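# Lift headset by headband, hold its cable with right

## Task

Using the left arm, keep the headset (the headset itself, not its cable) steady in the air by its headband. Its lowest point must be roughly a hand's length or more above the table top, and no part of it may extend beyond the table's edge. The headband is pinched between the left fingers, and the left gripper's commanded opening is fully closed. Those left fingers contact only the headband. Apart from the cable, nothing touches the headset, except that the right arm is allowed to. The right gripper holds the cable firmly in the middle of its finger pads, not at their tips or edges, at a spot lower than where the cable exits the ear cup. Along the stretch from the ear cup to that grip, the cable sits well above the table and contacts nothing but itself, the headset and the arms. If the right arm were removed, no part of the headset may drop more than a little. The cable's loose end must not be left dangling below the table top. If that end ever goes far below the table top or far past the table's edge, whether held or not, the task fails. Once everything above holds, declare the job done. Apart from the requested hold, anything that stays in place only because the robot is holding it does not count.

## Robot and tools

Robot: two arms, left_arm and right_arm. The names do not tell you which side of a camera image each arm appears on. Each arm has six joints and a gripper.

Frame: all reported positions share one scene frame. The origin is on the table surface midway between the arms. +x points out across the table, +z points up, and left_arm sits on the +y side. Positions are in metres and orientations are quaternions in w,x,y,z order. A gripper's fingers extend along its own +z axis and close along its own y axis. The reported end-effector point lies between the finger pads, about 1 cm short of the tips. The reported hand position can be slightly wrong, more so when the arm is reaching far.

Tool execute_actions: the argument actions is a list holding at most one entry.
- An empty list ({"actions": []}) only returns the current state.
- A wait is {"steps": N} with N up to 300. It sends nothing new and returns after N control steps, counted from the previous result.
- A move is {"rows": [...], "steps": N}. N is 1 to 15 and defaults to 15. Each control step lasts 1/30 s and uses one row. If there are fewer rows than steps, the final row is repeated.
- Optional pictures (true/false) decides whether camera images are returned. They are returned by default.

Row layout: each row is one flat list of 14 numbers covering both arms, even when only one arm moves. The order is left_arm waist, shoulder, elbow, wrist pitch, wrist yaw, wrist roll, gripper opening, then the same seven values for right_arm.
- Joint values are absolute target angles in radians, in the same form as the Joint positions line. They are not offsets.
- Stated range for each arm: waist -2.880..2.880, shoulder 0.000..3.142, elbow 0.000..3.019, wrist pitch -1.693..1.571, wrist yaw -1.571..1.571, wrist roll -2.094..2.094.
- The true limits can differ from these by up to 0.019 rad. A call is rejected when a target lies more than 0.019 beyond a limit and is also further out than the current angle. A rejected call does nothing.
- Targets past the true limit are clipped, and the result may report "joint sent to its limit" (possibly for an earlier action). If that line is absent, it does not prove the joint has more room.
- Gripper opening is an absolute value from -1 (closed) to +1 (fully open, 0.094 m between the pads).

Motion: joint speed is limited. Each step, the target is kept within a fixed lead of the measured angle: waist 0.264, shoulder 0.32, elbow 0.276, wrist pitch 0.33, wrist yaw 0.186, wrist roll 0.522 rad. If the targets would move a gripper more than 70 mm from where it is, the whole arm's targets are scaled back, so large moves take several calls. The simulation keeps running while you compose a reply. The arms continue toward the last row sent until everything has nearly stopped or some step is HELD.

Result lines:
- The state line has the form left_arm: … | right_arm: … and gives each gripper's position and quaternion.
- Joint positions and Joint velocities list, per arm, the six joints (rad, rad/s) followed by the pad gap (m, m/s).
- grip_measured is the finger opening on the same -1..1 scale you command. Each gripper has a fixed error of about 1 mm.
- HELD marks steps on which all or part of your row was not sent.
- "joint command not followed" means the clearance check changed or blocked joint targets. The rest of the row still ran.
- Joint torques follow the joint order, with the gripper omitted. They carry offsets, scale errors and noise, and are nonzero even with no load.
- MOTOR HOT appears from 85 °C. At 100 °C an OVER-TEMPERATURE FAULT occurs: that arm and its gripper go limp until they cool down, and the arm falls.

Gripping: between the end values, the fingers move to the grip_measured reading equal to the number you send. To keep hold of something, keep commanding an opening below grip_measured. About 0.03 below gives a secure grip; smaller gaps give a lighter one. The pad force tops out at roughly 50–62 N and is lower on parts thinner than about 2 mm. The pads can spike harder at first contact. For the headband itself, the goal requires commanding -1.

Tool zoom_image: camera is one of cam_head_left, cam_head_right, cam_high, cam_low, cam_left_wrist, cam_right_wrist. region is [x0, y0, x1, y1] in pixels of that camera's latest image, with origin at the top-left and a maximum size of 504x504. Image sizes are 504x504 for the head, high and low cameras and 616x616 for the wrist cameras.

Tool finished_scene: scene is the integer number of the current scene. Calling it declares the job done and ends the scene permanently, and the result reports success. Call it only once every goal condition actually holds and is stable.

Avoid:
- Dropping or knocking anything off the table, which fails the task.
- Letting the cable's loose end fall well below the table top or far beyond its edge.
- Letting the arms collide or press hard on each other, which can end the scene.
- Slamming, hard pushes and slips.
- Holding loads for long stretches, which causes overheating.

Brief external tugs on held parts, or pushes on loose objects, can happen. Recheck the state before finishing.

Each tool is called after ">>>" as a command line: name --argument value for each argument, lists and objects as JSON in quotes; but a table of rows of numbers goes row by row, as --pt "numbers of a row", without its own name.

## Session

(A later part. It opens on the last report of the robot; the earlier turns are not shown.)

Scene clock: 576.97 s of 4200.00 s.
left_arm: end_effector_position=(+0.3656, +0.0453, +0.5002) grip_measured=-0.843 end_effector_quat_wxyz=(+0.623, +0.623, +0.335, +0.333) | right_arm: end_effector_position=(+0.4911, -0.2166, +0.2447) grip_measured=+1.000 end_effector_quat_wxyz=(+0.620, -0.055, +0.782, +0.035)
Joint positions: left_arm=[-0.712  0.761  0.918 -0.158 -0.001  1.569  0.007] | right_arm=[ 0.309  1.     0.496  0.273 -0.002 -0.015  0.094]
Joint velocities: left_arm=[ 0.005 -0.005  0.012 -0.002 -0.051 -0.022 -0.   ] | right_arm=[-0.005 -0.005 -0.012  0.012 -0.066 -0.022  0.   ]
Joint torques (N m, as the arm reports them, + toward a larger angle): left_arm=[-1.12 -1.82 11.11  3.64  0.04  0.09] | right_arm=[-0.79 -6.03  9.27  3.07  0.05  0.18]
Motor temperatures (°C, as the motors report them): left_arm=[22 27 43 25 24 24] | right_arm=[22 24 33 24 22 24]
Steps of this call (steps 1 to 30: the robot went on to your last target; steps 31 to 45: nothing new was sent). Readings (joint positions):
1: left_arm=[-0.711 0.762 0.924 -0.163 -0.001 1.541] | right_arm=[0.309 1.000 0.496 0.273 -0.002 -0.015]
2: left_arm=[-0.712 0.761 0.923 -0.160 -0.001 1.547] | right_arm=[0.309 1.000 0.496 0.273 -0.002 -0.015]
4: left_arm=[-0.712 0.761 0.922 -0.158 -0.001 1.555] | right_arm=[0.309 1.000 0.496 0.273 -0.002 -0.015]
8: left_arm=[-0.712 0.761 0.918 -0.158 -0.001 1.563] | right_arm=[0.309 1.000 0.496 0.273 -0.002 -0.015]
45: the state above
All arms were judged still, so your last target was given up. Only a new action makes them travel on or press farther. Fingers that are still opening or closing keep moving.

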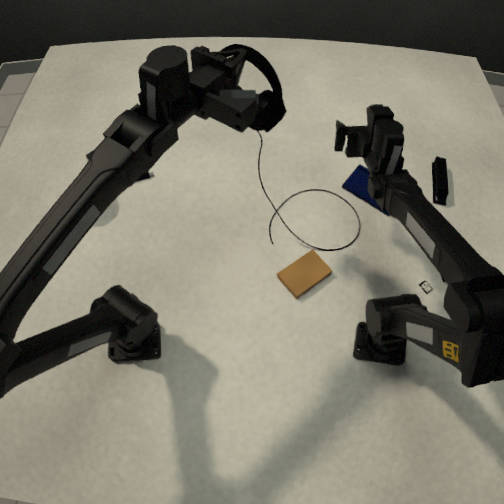

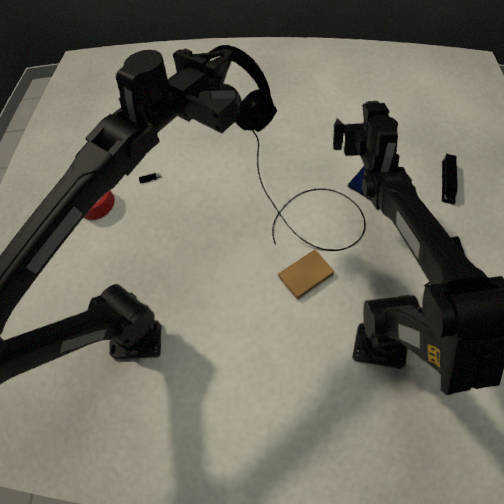

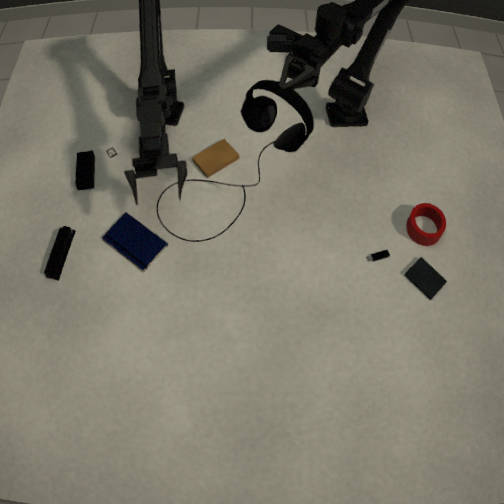

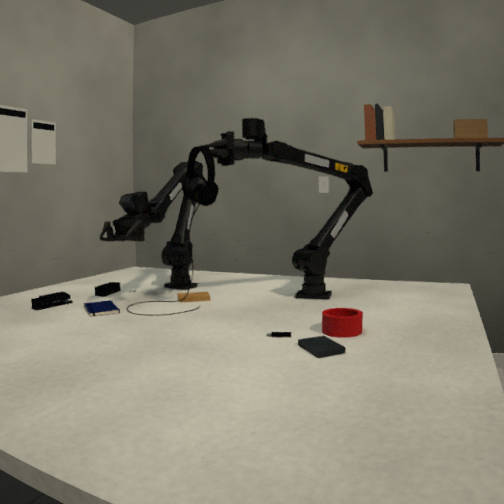

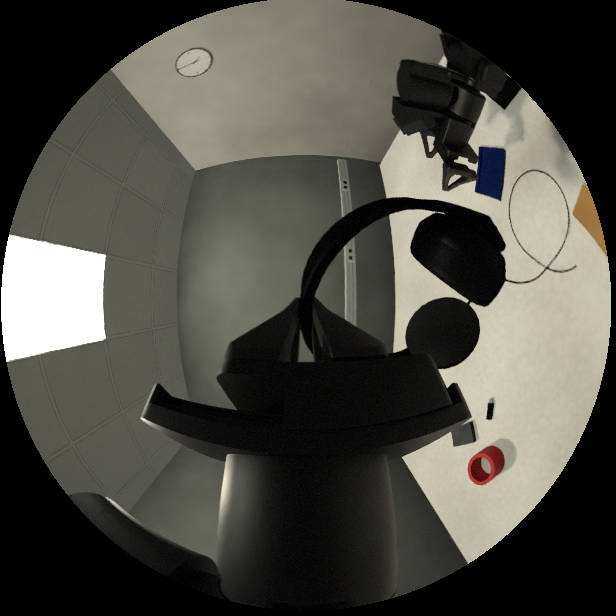

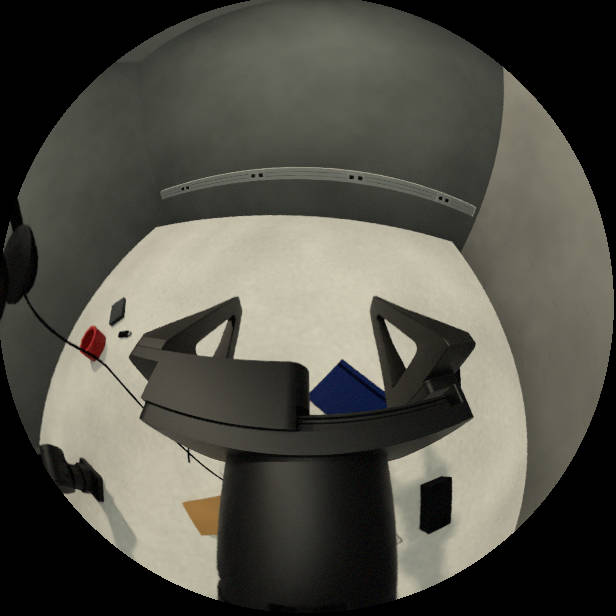

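>>> zoom_image --camera "cam_low" --region '[120, 130, 280, 330]'

>>> zoom_image --camera "cam_high" --region '[140, 60, 340, 260]'

>>> zoom_image --camera "cam_head_left" --region '[180, 40, 400, 270]'

Region (120, 130, 280, 330) of cam_low's 504x504 image, scaled by 2.520, with more detail than that image has; it fills the left 403 columns of this view, and the rest is white.

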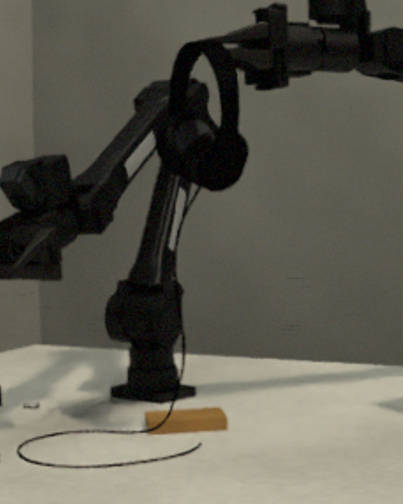

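Region (140, 60, 340, 260) of cam_high's 504x504 image, scaled by 2.520, with more detail than that image has.

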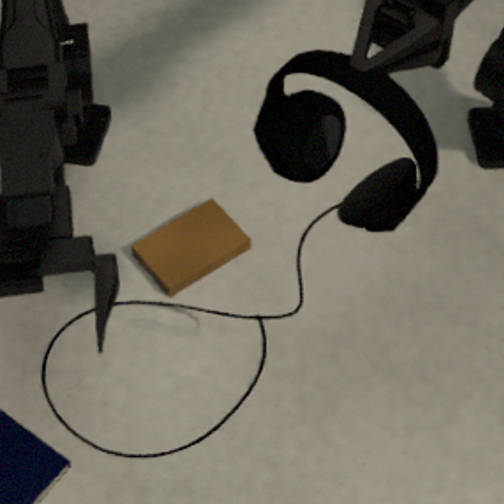

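Region (180, 40, 400, 270) of cam_head_left's 504x504 image, scaled by 2.191, with more detail than that image has; it fills the left 482 columns of this view, and the rest is white.

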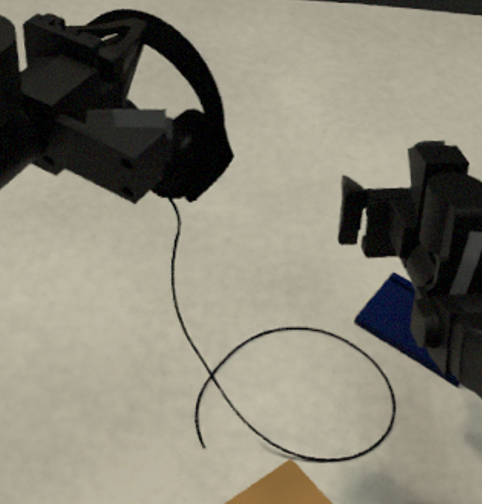

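>>> execute_actions --actions '[{"rows": [[-0.72,0.75,0.92,-0.12,0,1.585,-1,0.3,0.997,0.497,0.299,0,0,1],[-0.72,0.75,0.92,-0.12,0,1.585,-1,0.3,0.988,0.49,0.297,0,0,1],[-0.72,0.75,0.92,-0.12,0,1.585,-1,0.3,0.972,0.477,0.294,0,0,1],[-0.72,0.75,0.92,-0.12,0,1.585,-1,0.3,0.951,0.46,0.289,0,0,1],[-0.72,0.75,0.92,-0.12,0,1.585,-1,0.3,0.925,0.439,0.284,0,0,1],[-0.72,0.75,0.92,-0.12,0,1.585,-1,0.3,0.895,0.413,0.277,0,0,1],[-0.72,0.75,0.92,-0.12,0,1.585,-1,0.3,0.861,0.385,0.27,0,0,1],[-0.72,0.75,0.92,-0.12,0,1.585,-1,0.3,0.824,0.355,0.262,0,0,1],[-0.72,0.75,0.92,-0.12,0,1.585,-1,0.3,0.785,0.323,0.254,0,0,1],[-0.72,0.75,0.92,-0.12,0,1.585,-1,0.3,0.745,0.29,0.245,0,0,1],[-0.72,0.75,0.92,-0.12,0,1.585,-1,0.304,0.705,0.257,0.236,0,0,1],[-0.72,0.75,0.92,-0.12,0,1.585,-1,0.316,0.666,0.225,0.228,0,0,1],[-0.72,0.75,0.92,-0.12,0,1.585,-1,0.335,0.629,0.195,0.22,0,0,1],[-0.72,0.75,0.92,-0.12,0,1.585,-1,0.362,0.595,0.167,0.213,0,0,1],[-0.72,0.75,0.92,-0.12,0,1.585,-1,0.395,0.565,0.141,0.206,0,0,1]], "steps": 15}]' --pictures false

>>> execute_actions --actions '[{"rows": [[-0.72,0.75,0.92,-0.12,0,1.585,-1,0.434,0.539,0.12,0.2,0,0,1],[-0.72,0.75,0.92,-0.12,0,1.585,-1,0.477,0.518,0.103,0.196,0,0,1],[-0.72,0.75,0.92,-0.12,0,1.585,-1,0.524,0.502,0.09,0.193,0,0,1],[-0.72,0.75,0.92,-0.12,0,1.585,-1,0.573,0.493,0.083,0.191,0,0,1],[-0.72,0.75,0.92,-0.12,0,1.585,-1,0.624,0.49,0.08,0.19,0,0,1],[-0.72,0.75,0.92,-0.12,0,1.585,-1,0.675,0.49,0.08,0.19,0,0,1],[-0.72,0.75,0.92,-0.12,0,1.585,-1,0.724,0.49,0.08,0.19,0,0,1],[-0.72,0.75,0.92,-0.12,0,1.585,-1,0.771,0.49,0.08,0.19,0,0,1],[-0.72,0.75,0.92,-0.12,0,1.585,-1,0.814,0.49,0.08,0.19,0,0,1],[-0.72,0.75,0.92,-0.12,0,1.585,-1,0.853,0.49,0.08,0.19,0,0,1],[-0.72,0.75,0.92,-0.12,0,1.585,-1,0.886,0.49,0.08,0.19,0,0,1],[-0.72,0.75,0.92,-0.12,0,1.585,-1,0.913,0.49,0.08,0.19,0,0,1],[-0.72,0.75,0.92,-0.12,0,1.585,-1,0.932,0.49,0.08,0.19,0,0,1],[-0.72,0.75,0.92,-0.12,0,1.585,-1,0.944,0.49,0.08,0.19,0,0,1],[-0.72,0.75,0.92,-0.12,0,1.585,-1,0.948,0.49,0.08,0.19,0,0,1]], "steps": 15}]' --pictures false

>>> execute_actions --actions '[{"steps": 25}]'

Scene clock: 649.97 s of 4200.00 s.
left_arm: end_effector_position=(+0.3656, +0.0453, +0.5002) grip_measured=-0.843 end_effector_quat_wxyz=(+0.623, +0.623, +0.335, +0.333) | right_arm: end_effector_position=(+0.3848, -0.2241, +0.2003) grip_measured=+1.000 end_effector_quat_wxyz=(+0.635, -0.060, +0.769, +0.040)
Joint positions: left_arm=[-0.712  0.761  0.918 -0.158 -0.001  1.569  0.007] | right_arm=[ 0.327  0.619  0.191  0.238  0.    -0.014  0.094]
Joint velocities: left_arm=[-0.015 -0.005 -0.012  0.012  0.037 -0.051 -0.001] | right_arm=[ 0.474 -1.158 -0.799 -0.208  0.022 -0.007  0.   ]
Joint torques (N m, as the arm reports them, + toward a larger angle): left_arm=[-1.01 -1.86 11.09  3.65  0.05  0.1 ] | right_arm=[ 2.84  0.11  9.17  1.07 -0.11  0.15]
Motor temperatures (°C, as the motors report them): left_arm=[22 25 42 25 24 24] | right_arm=[22 24 33 24 22 24]
Steps of this call (steps 1 to 90: nothing new was sent; then 69.50 s passed at rest; steps 91 to 105: all 15 steps of this action). Readings (joint positions):
91: left_arm=[-0.712 0.761 0.918 -0.158 -0.001 1.569] | right_arm=[0.309 1.000 0.496 0.273 -0.002 -0.015]
92: left_arm=[-0.712 0.761 0.918 -0.158 -0.001 1.569] | right_arm=[0.309 1.000 0.495 0.273 -0.002 -0.015]
94: left_arm=[-0.712 0.761 0.918 -0.158 -0.001 1.569] | right_arm=[0.309 0.995 0.488 0.273 -0.002 -0.015]
98: left_arm=[-0.712 0.761 0.918 -0.158 -0.001 1.569] | right_arm=[0.309 0.917 0.413 0.273 -0.002 -0.015]
105: the state above

Scene clock: 650.47 s of 4200.00 s.
left_arm: end_effector_position=(+0.3656, +0.0453, +0.5002) grip_measured=-0.843 end_effector_quat_wxyz=(+0.623, +0.623, +0.335, +0.333) | right_arm: end_effector_position=(+0.2730, -0.0623, +0.1602) grip_measured=+1.000 end_effector_quat_wxyz=(+0.584, -0.290, +0.724, +0.225)
Joint positions: left_arm=[-0.712  0.761  0.918 -0.158 -0.001  1.569  0.007] | right_arm=[ 0.932  0.49   0.071  0.202 -0.    -0.014  0.094]
Joint velocities: left_arm=[-0.015 -0.005  0.027 -0.002  0.022  0.007 -0.   ] | right_arm=[ 0.425  0.015  0.007 -0.012 -0.037 -0.066  0.   ]
Joint torques (N m, as the arm reports them, + toward a larger angle): left_arm=[-1.05 -1.87 11.12  3.57  0.04  0.09] | right_arm=[-1.13  0.34  9.85  1.37  0.    0.17]
Motor temperatures (°C, as the motors report them): left_arm=[22 25 42 25 24 24] | right_arm=[22 24 33 24 22 24]
Steps of this call (steps 1 to 15: all 15 steps of this action). Readings (joint positions):
1: left_arm=[-0.712 0.761 0.918 -0.158 -0.001 1.569] | right_arm=[0.348 0.584 0.163 0.231 0.001 -0.014]
2: left_arm=[-0.712 0.761 0.918 -0.158 -0.001 1.569] | right_arm=[0.379 0.553 0.137 0.224 0.001 -0.014]
4: left_arm=[-0.712 0.761 0.918 -0.158 -0.001 1.569] | right_arm=[0.464 0.511 0.098 0.212 0.001 -0.014]
8: left_arm=[-0.712 0.761 0.918 -0.158 -0.001 1.569] | right_arm=[0.675 0.490 0.071 0.202 0.001 -0.014]
15: the state above

Scene clock: 651.30 s of 4200.00 s.
left_arm: end_effector_position=(+0.3656, +0.0453, +0.5002) grip_measured=-0.843 end_effector_quat_wxyz=(+0.623, +0.623, +0.335, +0.333) | right_arm: end_effector_position=(+0.2699, -0.0589, +0.1602) grip_measured=+1.000 end_effector_quat_wxyz=(+0.583, -0.295, +0.722, +0.229)
Joint positions: left_arm=[-0.712  0.761  0.918 -0.158 -0.001  1.569  0.007] | right_arm=[ 0.947  0.49   0.071  0.202 -0.    -0.014  0.094]
Joint velocities: left_arm=[-0.005  0.005 -0.027  0.007 -0.022  0.022 -0.   ] | right_arm=[-0.005 -0.005 -0.017 -0.007 -0.066  0.007  0.   ]
Joint torques (N m, as the arm reports them, + toward a larger angle): left_arm=[-1.14 -1.91 11.08  3.59  0.03  0.09] | right_arm=[-0.15  0.28  9.81  1.33  0.01  0.17]
Motor temperatures (°C, as the motors report them): left_arm=[22 25 42 25 24 24] | right_arm=[22 24 33 24 22 24]
Steps of this call (steps 1 to 25: the robot went on to your last target). Readings (joint positions):
1: left_arm=[-0.712 0.761 0.918 -0.158 -0.001 1.569] | right_arm=[0.943 0.490 0.071 0.202 -0.000 -0.014]
2: left_arm=[-0.712 0.761 0.918 -0.158 -0.001 1.569] | right_arm=[0.947 0.490 0.071 0.202 -0.000 -0.014]
4: left_arm=[-0.712 0.761 0.918 -0.158 -0.001 1.569] | right_arm=[0.947 0.490 0.071 0.202 -0.000 -0.014]
8: left_arm=[-0.712 0.761 0.918 -0.158 -0.001 1.569] | right_arm=[0.947 0.490 0.071 0.202 -0.000 -0.014]
25: the state above

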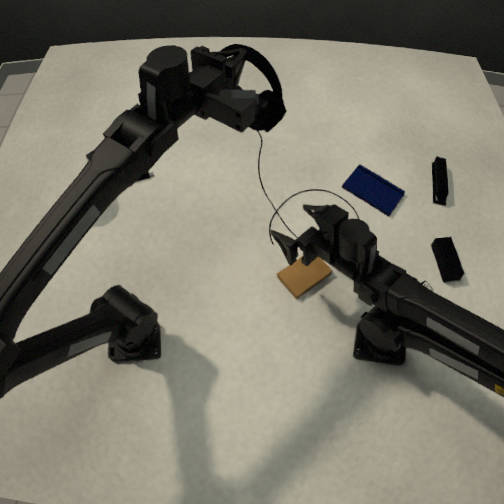

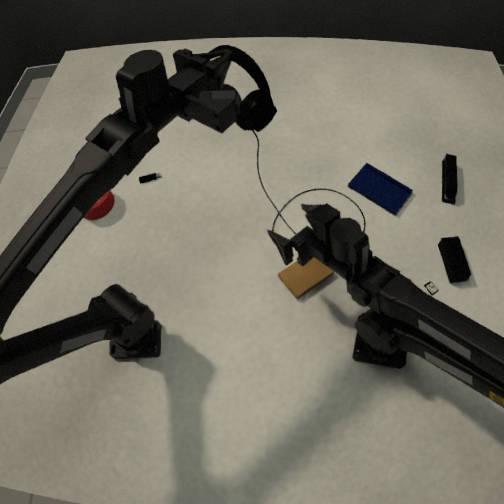

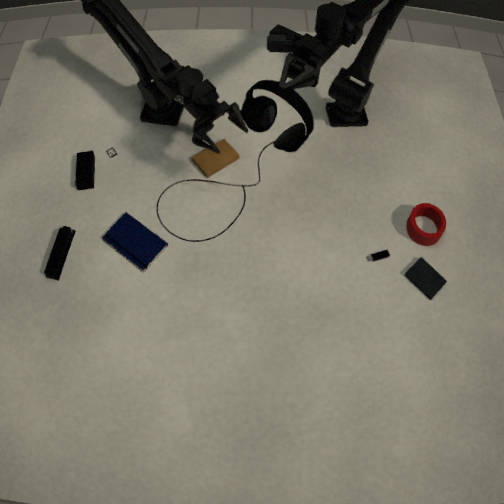

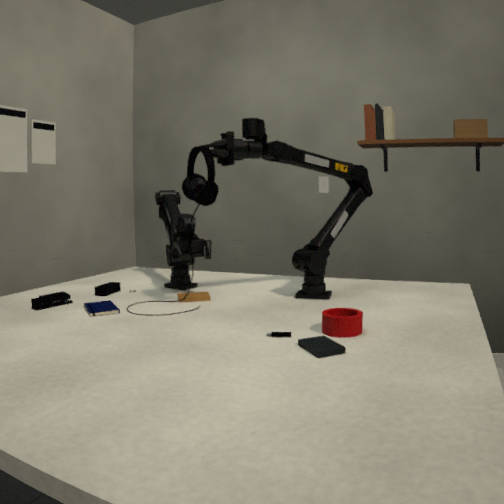

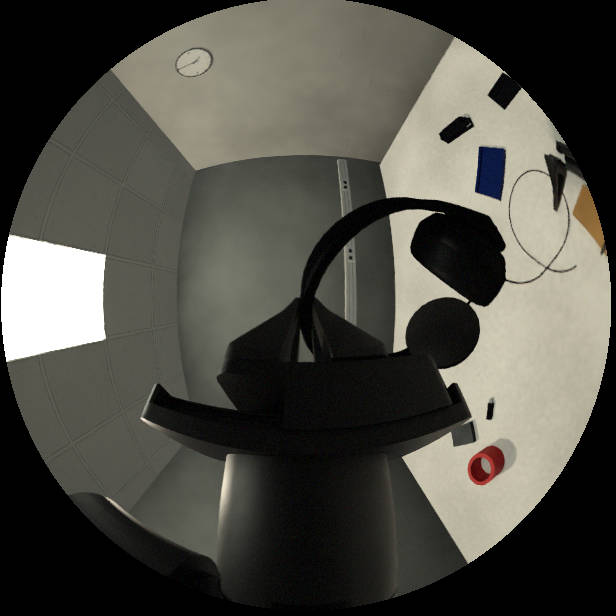

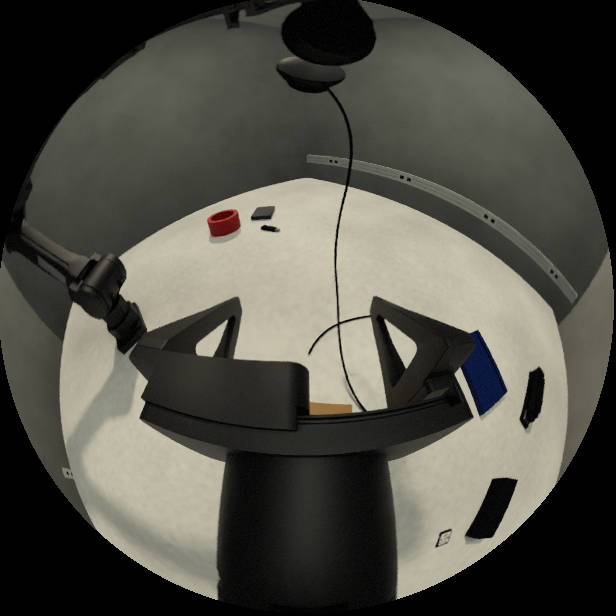

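>>> execute_actions --actions '[{"rows": [[-0.72,0.75,0.92,-0.12,0,1.585,-1,0.947,0.494,0.081,0.193,0,0,1],[-0.72,0.75,0.92,-0.12,0,1.585,-1,0.943,0.505,0.085,0.2,0,0,1],[-0.72,0.75,0.92,-0.12,0,1.585,-1,0.937,0.524,0.092,0.213,0,0,1],[-0.72,0.75,0.92,-0.12,0,1.585,-1,0.928,0.55,0.101,0.23,0,0,1],[-0.72,0.75,0.92,-0.12,0,1.585,-1,0.917,0.582,0.112,0.251,0,0,1],[-0.72,0.75,0.92,-0.12,0,1.585,-1,0.905,0.619,0.125,0.277,0,0,1],[-0.72,0.75,0.92,-0.12,0,1.585,-1,0.892,0.661,0.14,0.305,0,0,1],[-0.72,0.75,0.92,-0.12,0,1.585,-1,0.879,0.706,0.156,0.335,0,0,1],[-0.72,0.75,0.92,-0.12,0,1.585,-1,0.867,0.754,0.173,0.367,0,0,1],[-0.72,0.75,0.92,-0.12,0,1.585,-1,0.857,0.803,0.19,0.4,0,0,1],[-0.72,0.75,0.92,-0.12,0,1.585,-1,0.849,0.851,0.207,0.433,0,0,1],[-0.72,0.75,0.92,-0.12,0,1.585,-1,0.844,0.899,0.224,0.465,0,0,1],[-0.72,0.75,0.92,-0.12,0,1.585,-1,0.841,0.944,0.24,0.495,0,0,1],[-0.72,0.75,0.92,-0.12,0,1.585,-1,0.84,0.986,0.255,0.523,0,0,1],[-0.72,0.75,0.92,-0.12,0,1.585,-1,0.84,1.024,0.268,0.549,0,0,1]], "steps": 15}]' --pictures false

>>> execute_actions --actions '[{"rows": [[-0.72,0.75,0.92,-0.12,0,1.585,-1,0.84,1.055,0.279,0.57,0,0,1],[-0.72,0.75,0.92,-0.12,0,1.585,-1,0.84,1.081,0.288,0.587,0,0,1],[-0.72,0.75,0.92,-0.12,0,1.585,-1,0.84,1.10,0.295,0.6,0,0,1],[-0.72,0.75,0.92,-0.12,0,1.585,-1,0.84,1.111,0.299,0.607,0,0,1],[-0.72,0.75,0.92,-0.12,0,1.585,-1,0.84,1.115,0.30,0.61,0,0,1]], "steps": 15}]' --pictures false

>>> execute_actions --actions '[{"steps": 15}]'

Scene clock: 711.93 s of 4200.00 s.
left_arm: end_effector_position=(+0.3656, +0.0453, +0.5002) grip_measured=-0.843 end_effector_quat_wxyz=(+0.623, +0.623, +0.335, +0.333) | right_arm: end_effector_position=(+0.3377, -0.0442, +0.1441) grip_measured=+1.000 end_effector_quat_wxyz=(+0.564, -0.267, +0.758, +0.191)
Joint positions: left_arm=[-0.712  0.761  0.918 -0.158 -0.001  1.569  0.007] | right_arm=[ 0.849  0.951  0.193  0.463 -0.    -0.014  0.094]
Joint velocities: left_arm=[-0.015 -0.015 -0.002  0.012  0.022  0.022 -0.   ] | right_arm=[-0.044  1.324  0.608  0.926 -0.066 -0.007  0.   ]
Joint torques (N m, as the arm reports them, + toward a larger angle): left_arm=[-1.02 -1.83 11.1   3.59  0.04  0.09] | right_arm=[-0.75 -4.14 10.69  2.74  0.    0.17]
Motor temperatures (°C, as the motors report them): left_arm=[22 25 43 26 24 24] | right_arm=[22 24 34 23 22 24]
Steps of this call (steps 1 to 15: the robot went on to your last target; steps 16 to 90: nothing new was sent; then 57.13 s passed at rest; steps 91 to 105: all 15 steps of this action). Readings (joint positions):
91: left_arm=[-0.712 0.761 0.918 -0.158 -0.001 1.569] | right_arm=[0.947 0.490 0.071 0.202 -0.000 -0.014]
92: left_arm=[-0.712 0.761 0.918 -0.158 -0.001 1.569] | right_arm=[0.947 0.490 0.071 0.202 -0.000 -0.014]
94: left_arm=[-0.712 0.761 0.918 -0.158 -0.001 1.569] | right_arm=[0.947 0.499 0.071 0.202 -0.000 -0.014]
98: left_arm=[-0.712 0.761 0.918 -0.158 -0.001 1.569] | right_arm=[0.919 0.604 0.077 0.258 -0.000 -0.014]
105: the state above

Scene clock: 712.43 s of 4200.00 s.
left_arm: end_effector_position=(+0.3656, +0.0453, +0.5002) grip_measured=-0.843 end_effector_quat_wxyz=(+0.623, +0.623, +0.335, +0.333) | right_arm: end_effector_position=(+0.3669, -0.0217, +0.1488) grip_measured=+1.000 end_effector_quat_wxyz=(+0.575, -0.264, +0.750, +0.194)
Joint positions: left_arm=[-0.712  0.761  0.918 -0.158 -0.001  1.569  0.007] | right_arm=[ 0.849  1.118  0.268  0.583 -0.    -0.014  0.094]
Joint velocities: left_arm=[-0.005 -0.024  0.012 -0.027 -0.022  0.007 -0.   ] | right_arm=[-0.005 -0.015 -0.007 -0.012  0.022  0.051  0.   ]
Joint torques (N m, as the arm reports them, + toward a larger angle): left_arm=[-1.05 -1.86 11.07  3.6   0.04  0.1 ] | right_arm=[-0.96 -5.59  9.65  3.11 -0.01  0.16]
Motor temperatures (°C, as the motors report them): left_arm=[22 25 43 26 24 24] | right_arm=[22 24 34 23 22 24]
Steps of this call (steps 1 to 15: all 15 steps of this action). Readings (joint positions):
1: left_arm=[-0.712 0.761 0.918 -0.158 -0.001 1.569] | right_arm=[0.849 0.992 0.213 0.491 -0.000 -0.014]
2: left_arm=[-0.712 0.761 0.918 -0.158 -0.001 1.569] | right_arm=[0.849 1.029 0.231 0.516 -0.000 -0.014]
4: left_arm=[-0.712 0.761 0.918 -0.158 -0.001 1.569] | right_arm=[0.849 1.084 0.257 0.555 -0.000 -0.014]
8: left_arm=[-0.712 0.761 0.918 -0.158 -0.001 1.569] | right_arm=[0.849 1.118 0.268 0.579 -0.000 -0.014]
15: the state above

Scene clock: 712.93 s of 4200.00 s.
left_arm: end_effector_position=(+0.3656, +0.0453, +0.5002) grip_measured=-0.843 end_effector_quat_wxyz=(+0.623, +0.623, +0.335, +0.333) | right_arm: end_effector_position=(+0.3669, -0.0217, +0.1488) grip_measured=+1.000 end_effector_quat_wxyz=(+0.575, -0.264, +0.750, +0.194)
Joint positions: left_arm=[-0.712  0.761  0.918 -0.158 -0.001  1.569  0.007] | right_arm=[ 0.849  1.118  0.268  0.583 -0.    -0.014  0.094]
Joint velocities: left_arm=[-0.005 -0.015  0.002  0.002 -0.051 -0.007 -0.001] | right_arm=[ 0.005 -0.005 -0.002 -0.002 -0.095 -0.022  0.   ]
Joint torques (N m, as the arm reports them, + toward a larger angle): left_arm=[-1.05 -1.86 11.08  3.62  0.05  0.1 ] | right_arm=[-0.91 -5.56  9.68  3.12 -0.01  0.17]
Motor temperatures (°C, as the motors report them): left_arm=[22 25 43 26 24 24] | right_arm=[22 24 34 23 22 24]
Steps of this call (steps 1 to 15: the robot went on to your last target). Readings (joint positions):
1: left_arm=[-0.712 0.761 0.918 -0.158 -0.001 1.569] | right_arm=[0.849 1.118 0.268 0.583 -0.000 -0.014]
2: left_arm=[-0.712 0.761 0.918 -0.158 -0.001 1.569] | right_arm=[0.849 1.118 0.268 0.583 -0.000 -0.014]
4: left_arm=[-0.712 0.761 0.918 -0.158 -0.001 1.569] | right_arm=[0.849 1.118 0.268 0.583 -0.000 -0.014]
8: left_arm=[-0.712 0.761 0.918 -0.158 -0.001 1.569] | right_arm=[0.849 1.118 0.268 0.583 -0.000 -0.014]
15: the state above
All arms were judged still, so your last target was given up. Only a new action makes them travel on or press farther. Fingers that are still opening or closing keep moving.

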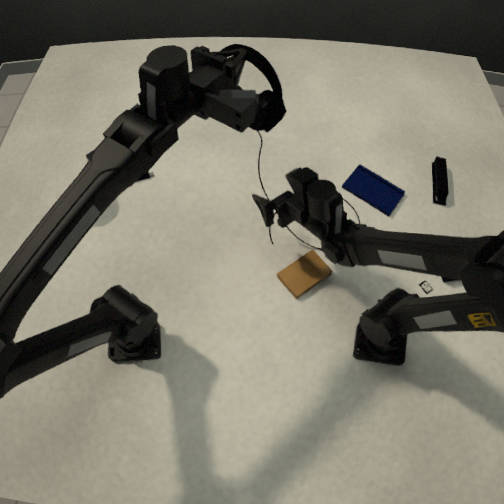

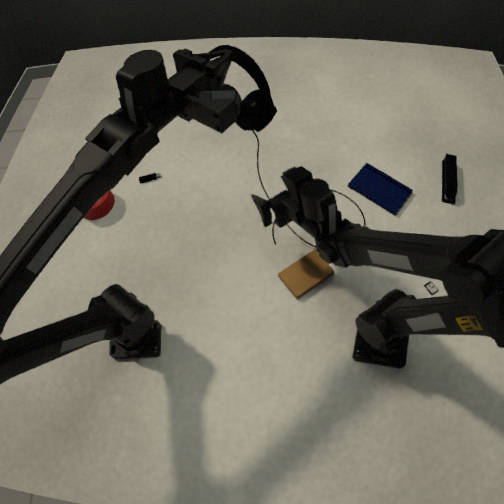

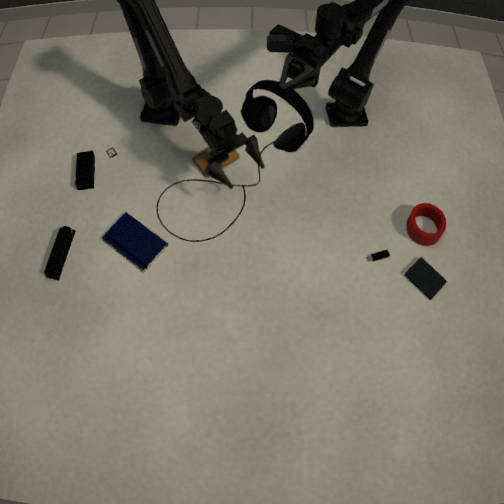

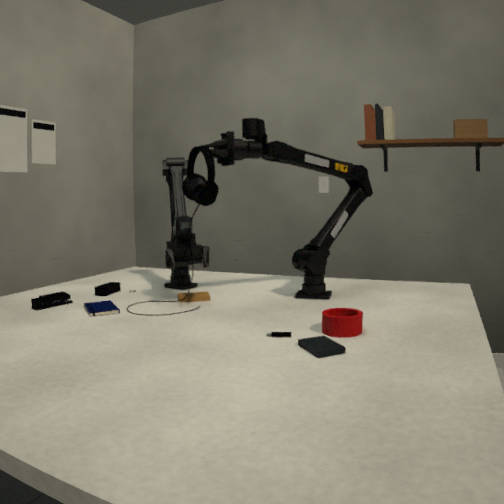

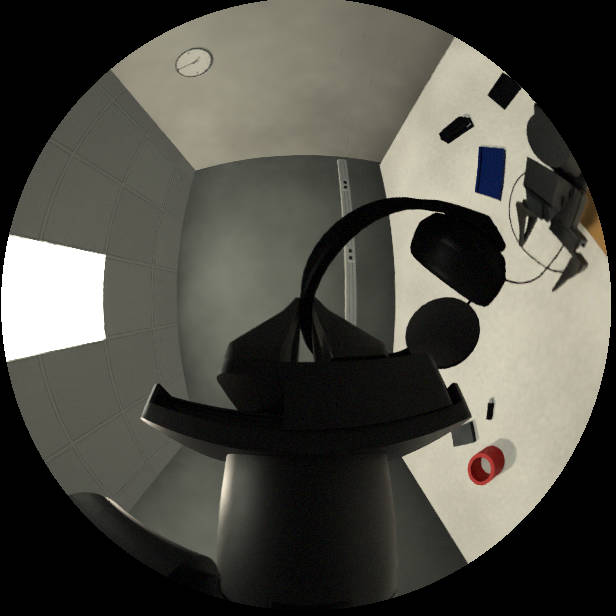

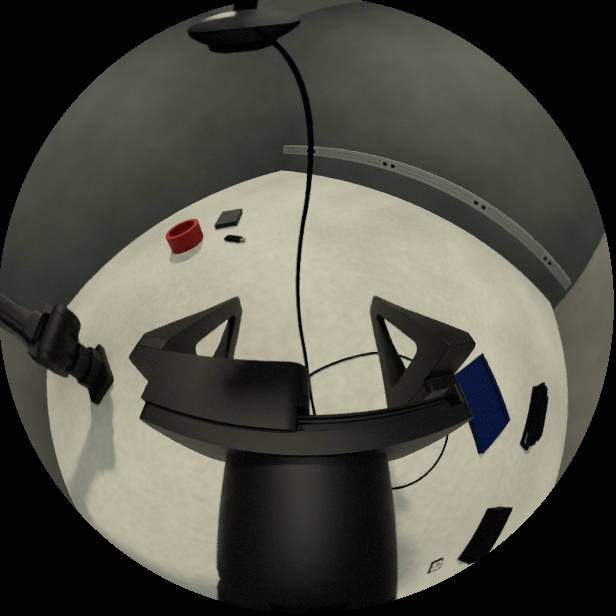

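>>> zoom_image --camera "cam_head_left" --region '[220, 110, 360, 260]'

>>> zoom_image --camera "cam_high" --region '[180, 90, 320, 230]'

>>> zoom_image --camera "cam_left_wrist" --region '[450, 150, 616, 330]'

Region (220, 110, 360, 260) of cam_head_left's 504x504 image, scaled by 3.360, with more detail than that image has; it fills the left 470 columns of this view, and the rest is white.

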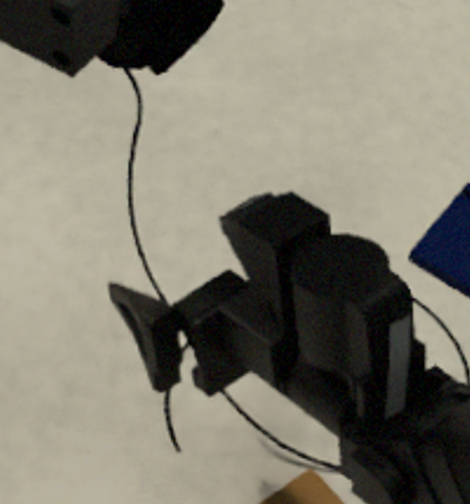

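Region (180, 90, 320, 230) of cam_high's 504x504 image, scaled by 3.600, with more detail than that image has.

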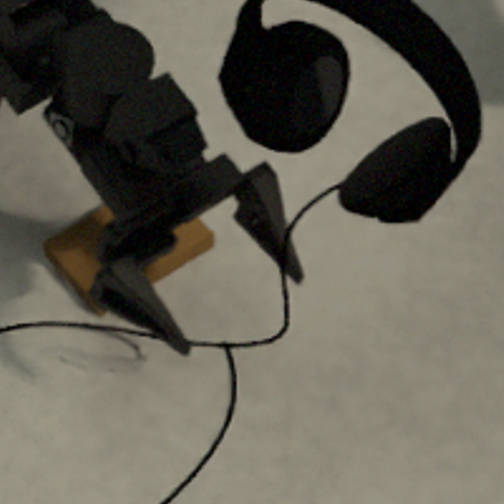

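Region (450, 150, 616, 330) of cam_left_wrist's 616x616 image, scaled by 2.800, with more detail than that image has; it fills the left 465 columns of this view, and the rest is white.

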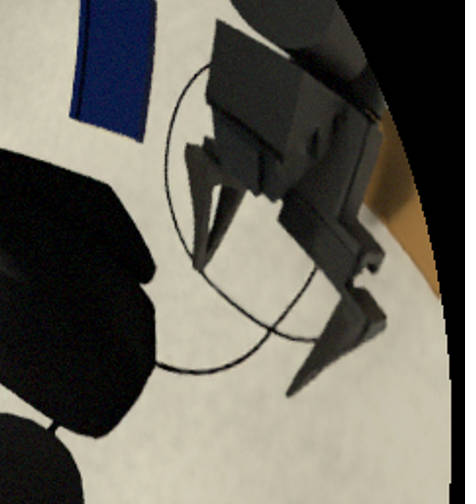

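>>> execute_actions --actions '[{"rows": [[-0.72,0.75,0.92,-0.12,0,1.585,-1,0.84,1.118,0.303,0.611,0,0,1],[-0.72,0.75,0.92,-0.12,0,1.585,-1,0.84,1.125,0.309,0.612,0,0,1],[-0.72,0.75,0.92,-0.12,0,1.585,-1,0.84,1.136,0.32,0.615,0,0,1],[-0.72,0.75,0.92,-0.12,0,1.585,-1,0.84,1.15,0.333,0.618,0,0,1],[-0.72,0.75,0.92,-0.12,0,1.585,-1,0.84,1.165,0.348,0.621,0,0,1],[-0.72,0.75,0.92,-0.12,0,1.585,-1,0.84,1.18,0.362,0.624,0,0,1],[-0.72,0.75,0.92,-0.12,0,1.585,-1,0.84,1.194,0.375,0.627,0,0,1],[-0.72,0.75,0.92,-0.12,0,1.585,-1,0.84,1.205,0.386,0.63,0,0,1],[-0.72,0.75,0.92,-0.12,0,1.585,-1,0.84,1.212,0.392,0.631,0,0,1],[-0.72,0.75,0.92,-0.12,0,1.585,-1,0.84,1.215,0.395,0.632,0,0,1]], "steps": 15}]' --pictures false

>>> execute_actions --actions '[{"steps": 20}]'

Scene clock: 763.63 s of 4200.00 s.
left_arm: end_effector_position=(+0.3656, +0.0453, +0.5002) grip_measured=-0.843 end_effector_quat_wxyz=(+0.623, +0.623, +0.335, +0.333) | right_arm: end_effector_position=(+0.3957, +0.0008, +0.1629) grip_measured=+1.000 end_effector_quat_wxyz=(+0.584, -0.262, +0.743, +0.197)
Joint positions: left_arm=[-0.712  0.761  0.918 -0.158 -0.001  1.569  0.007] | right_arm=[ 0.849  1.211  0.362  0.607 -0.    -0.014  0.094]
Joint velocities: left_arm=[-0.005  0.005 -0.022 -0.002  0.037  0.007 -0.   ] | right_arm=[-0.034 -0.005 -0.002 -0.007 -0.037  0.066  0.   ]
Joint torques (N m, as the arm reports them, + toward a larger angle): left_arm=[-0.95 -1.87 11.11  3.63  0.04  0.1 ] | right_arm=[-0.73 -6.81  9.74  2.96 -0.01  0.16]
Motor temperatures (°C, as the motors report them): left_arm=[22 24 44 26 24 24] | right_arm=[22 24 34 24 22 24]
Steps of this call (steps 1 to 90: nothing new was sent; then 47.20 s passed at rest; steps 91 to 105: all 15 steps of this action). Readings (joint positions):
91: left_arm=[-0.712 0.761 0.918 -0.158 -0.001 1.569] | right_arm=[0.849 1.118 0.268 0.583 -0.000 -0.014]
92: left_arm=[-0.712 0.761 0.918 -0.158 -0.001 1.569] | right_arm=[0.849 1.118 0.268 0.583 -0.000 -0.014]
94: left_arm=[-0.712 0.761 0.918 -0.158 -0.001 1.569] | right_arm=[0.849 1.121 0.270 0.585 -0.000 -0.014]
98: left_arm=[-0.712 0.761 0.918 -0.158 -0.001 1.569] | right_arm=[0.849 1.165 0.310 0.595 -0.000 -0.014]
105: the state above

Scene clock: 764.30 s of 4200.00 s.
left_arm: end_effector_position=(+0.3656, +0.0453, +0.5002) grip_measured=-0.843 end_effector_quat_wxyz=(+0.623, +0.623, +0.335, +0.333) | right_arm: end_effector_position=(+0.3957, +0.0008, +0.1629) grip_measured=+1.000 end_effector_quat_wxyz=(+0.584, -0.262, +0.743, +0.197)
Joint positions: left_arm=[-0.712  0.761  0.918 -0.158 -0.001  1.569  0.007] | right_arm=[ 0.849  1.211  0.362  0.607 -0.    -0.014  0.094]
Joint velocities: left_arm=[ 0.005 -0.015 -0.007 -0.002 -0.022 -0.007 -0.001] | right_arm=[-0.005 -0.005 -0.007 -0.012  0.037 -0.007  0.   ]
Joint torques (N m, as the arm reports them, + toward a larger angle): left_arm=[-1.02 -1.89 11.09  3.64  0.04  0.1 ] | right_arm=[-0.73 -6.64  9.68  2.96 -0.01  0.17]
Motor temperatures (°C, as the motors report them): left_arm=[22 24 44 26 24 24] | right_arm=[22 24 34 24 22 24]
Steps of this call (steps 1 to 15: the robot went on to your last target; steps 16 to 20: nothing new was sent). Readings (joint positions):
1: left_arm=[-0.712 0.761 0.918 -0.158 -0.001 1.569] | right_arm=[0.849 1.211 0.362 0.607 -0.000 -0.014]
2: left_arm=[-0.712 0.761 0.918 -0.158 -0.001 1.569] | right_arm=[0.849 1.211 0.362 0.607 -0.000 -0.014]
4: left_arm=[-0.712 0.761 0.918 -0.158 -0.001 1.569] | right_arm=[0.849 1.211 0.362 0.607 -0.000 -0.014]
8: left_arm=[-0.712 0.761 0.918 -0.158 -0.001 1.569] | right_arm=[0.849 1.211 0.362 0.607 -0.000 -0.014]
20: the state above
All arms were judged still, so your last target was given up. Only a new action makes them travel on or press farther. Fingers that are still opening or closing keep moving.

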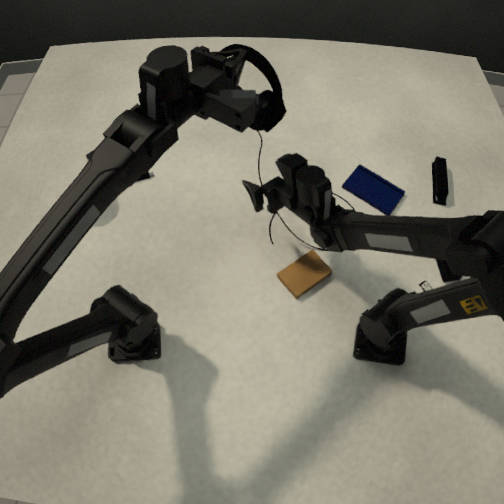

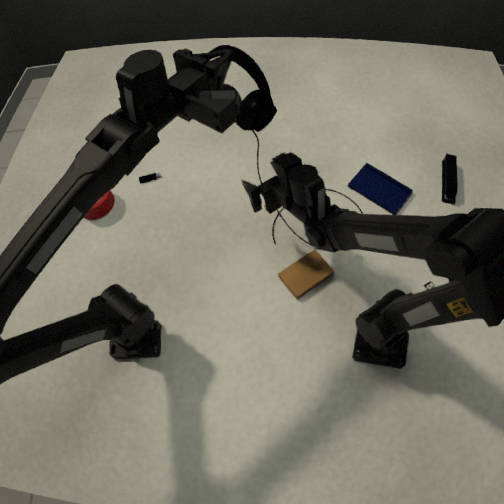

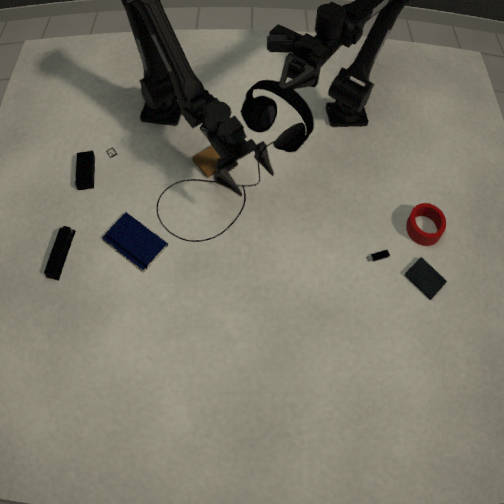

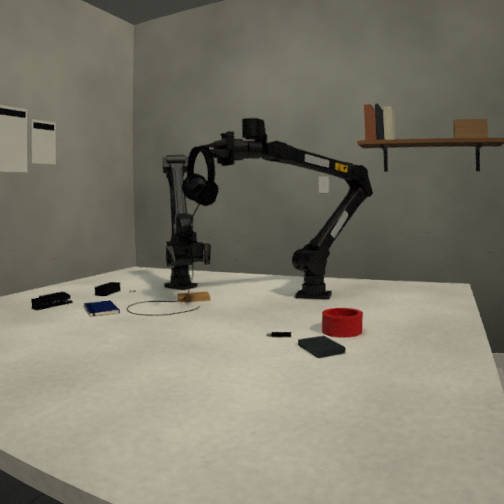

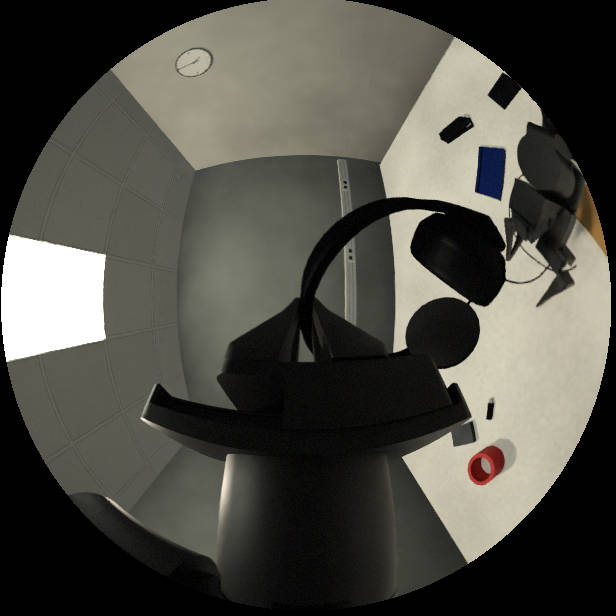

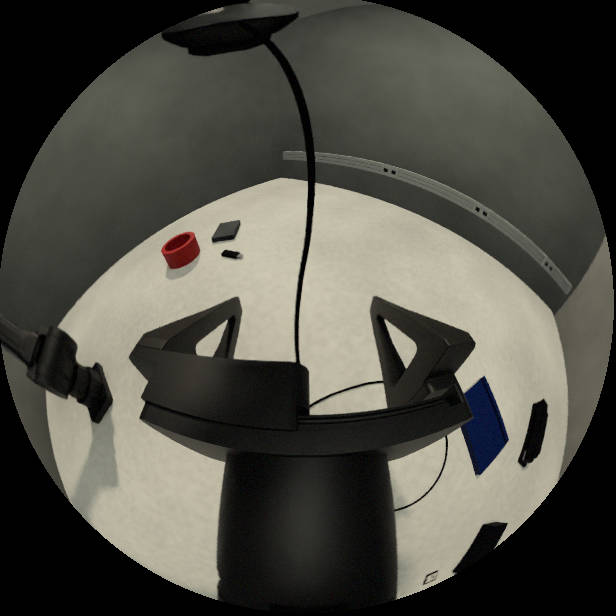

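>>> execute_actions --actions '[{"rows": [[-0.72,0.75,0.92,-0.12,0,1.585,-1,0.84,1.215,0.395,0.632,0,0,0.85],[-0.72,0.75,0.92,-0.12,0,1.585,-1,0.84,1.215,0.395,0.632,0,0,0.7],[-0.72,0.75,0.92,-0.12,0,1.585,-1,0.84,1.215,0.395,0.632,0,0,0.55],[-0.72,0.75,0.92,-0.12,0,1.585,-1,0.84,1.215,0.395,0.632,0,0,0.4],[-0.72,0.75,0.92,-0.12,0,1.585,-1,0.84,1.215,0.395,0.632,0,0,0.25],[-0.72,0.75,0.92,-0.12,0,1.585,-1,0.84,1.215,0.395,0.632,0,0,0.1],[-0.72,0.75,0.92,-0.12,0,1.585,-1,0.84,1.215,0.395,0.632,0,0,-0.05],[-0.72,0.75,0.92,-0.12,0,1.585,-1,0.84,1.215,0.395,0.632,0,0,-0.2],[-0.72,0.75,0.92,-0.12,0,1.585,-1,0.84,1.215,0.395,0.632,0,0,-0.33],[-0.72,0.75,0.92,-0.12,0,1.585,-1,0.84,1.215,0.395,0.632,0,0,-0.45],[-0.72,0.75,0.92,-0.12,0,1.585,-1,0.84,1.215,0.395,0.632,0,0,-0.55],[-0.72,0.75,0.92,-0.12,0,1.585,-1,0.84,1.215,0.395,0.632,0,0,-0.63],[-0.72,0.75,0.92,-0.12,0,1.585,-1,0.84,1.215,0.395,0.632,0,0,-0.7]], "steps": 15}]' --pictures false

>>> execute_actions --actions '[{"steps": 20}]'

Scene clock: 789.73 s of 4200.00 s.
left_arm: end_effector_position=(+0.3656, +0.0453, +0.5002) grip_measured=-0.843 end_effector_quat_wxyz=(+0.623, +0.623, +0.335, +0.333) | right_arm: end_effector_position=(+0.3957, +0.0008, +0.1629) grip_measured=-0.695 end_effector_quat_wxyz=(+0.584, -0.262, +0.743, +0.197)
Joint positions: left_arm=[-0.712  0.761  0.918 -0.158 -0.001  1.569  0.007] | right_arm=[ 0.849  1.211  0.362  0.607 -0.    -0.014  0.014]
Joint velocities: left_arm=[ 0.005  0.005  0.017  0.002 -0.007 -0.022  0.   ] | right_arm=[-0.024  0.005 -0.002 -0.002 -0.007 -0.037 -0.005]
Joint torques (N m, as the arm reports them, + toward a larger angle): left_arm=[-1.1  -1.8  11.1   3.62  0.05  0.09] | right_arm=[-0.8  -6.6   9.68  2.93 -0.01  0.17]
Motor temperatures (°C, as the motors report them): left_arm=[22 24 44 26 24 24] | right_arm=[22 24 34 24 22 24]
Steps of this call (steps 1 to 90: nothing new was sent; then 21.93 s passed at rest; steps 91 to 105: all 15 steps of this action). Readings (joint positions):
91: left_arm=[-0.712 0.761 0.918 -0.158 -0.001 1.569] | right_arm=[0.849 1.211 0.362 0.607 -0.000 -0.014]
92: left_arm=[-0.712 0.761 0.918 -0.158 -0.001 1.569] | right_arm=[0.849 1.211 0.362 0.607 -0.000 -0.014]
94: left_arm=[-0.712 0.761 0.918 -0.158 -0.001 1.569] | right_arm=[0.849 1.211 0.362 0.607 -0.000 -0.014]
98: left_arm=[-0.712 0.761 0.918 -0.158 -0.001 1.569] | right_arm=[0.849 1.211 0.362 0.607 -0.000 -0.014]
105: the state above

Scene clock: 790.40 s of 4200.00 s.
left_arm: end_effector_position=(+0.3656, +0.0453, +0.5002) grip_measured=-0.843 end_effector_quat_wxyz=(+0.623, +0.623, +0.335, +0.333) | right_arm: end_effector_position=(+0.3957, +0.0008, +0.1629) grip_measured=-0.697 end_effector_quat_wxyz=(+0.584, -0.262, +0.743, +0.197)
Joint positions: left_arm=[-0.712  0.761  0.918 -0.158 -0.001  1.569  0.007] | right_arm=[ 0.849  1.211  0.362  0.607 -0.    -0.014  0.014]
Joint velocities: left_arm=[ 0.005  0.005  0.017 -0.002 -0.066  0.007  0.   ] | right_arm=[-0.015  0.005 -0.017  0.002 -0.066  0.139 -0.001]
Joint torques (N m, as the arm reports them, + toward a larger angle): left_arm=[-1.17 -1.96 11.11  3.58  0.04  0.1 ] | right_arm=[-1.09 -6.81  9.76  2.95  0.    0.16]
Motor temperatures (°C, as the motors report them): left_arm=[22 24 44 26 24 24] | right_arm=[22 24 34 24 22 24]
Steps of this call (steps 1 to 15: the robot went on to your last target; steps 16 to 20: nothing new was sent). Readings (joint positions):
1: left_arm=[-0.712 0.761 0.918 -0.158 -0.001 1.569] | right_arm=[0.849 1.211 0.362 0.607 -0.000 -0.014]
2: left_arm=[-0.712 0.761 0.918 -0.158 -0.001 1.569] | right_arm=[0.849 1.211 0.362 0.607 -0.000 -0.014]
4: left_arm=[-0.712 0.761 0.918 -0.158 -0.001 1.569] | right_arm=[0.849 1.211 0.362 0.607 -0.000 -0.014]
8: left_arm=[-0.712 0.761 0.918 -0.158 -0.001 1.569] | right_arm=[0.849 1.211 0.362 0.607 -0.000 -0.014]
20: the state above
All arms were judged still, so your last target was given up. Only a new action makes them travel on or press farther. Fingers that are still opening or closing keep moving.

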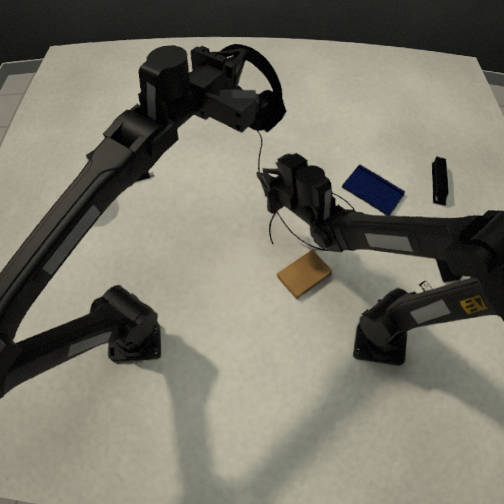

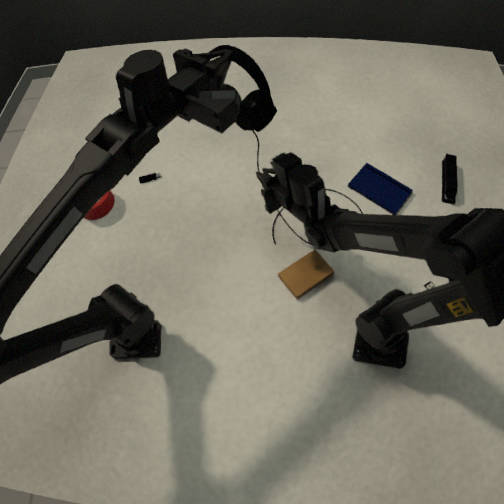

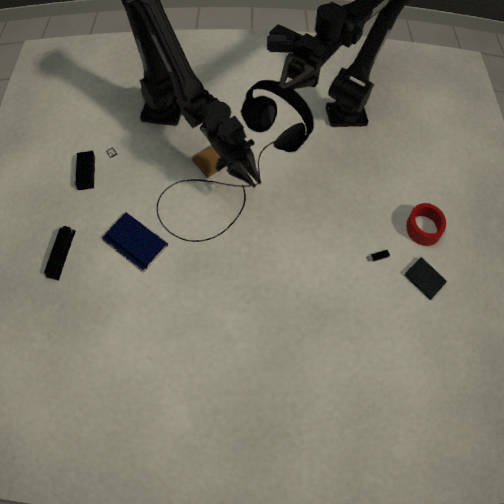

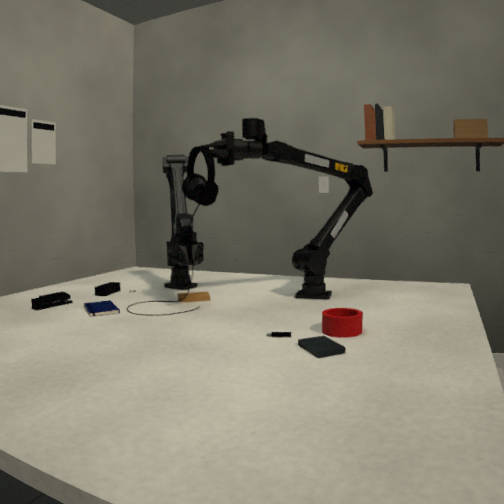

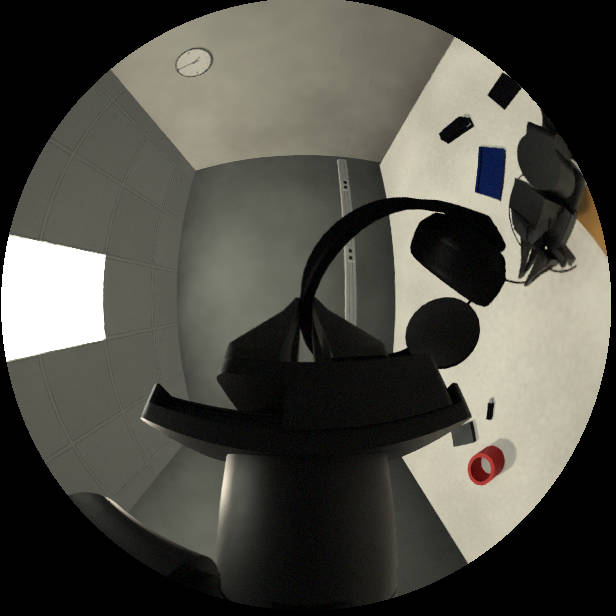

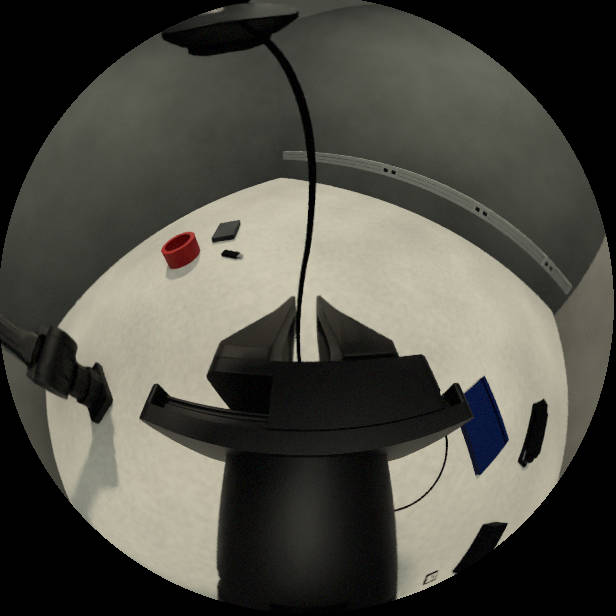

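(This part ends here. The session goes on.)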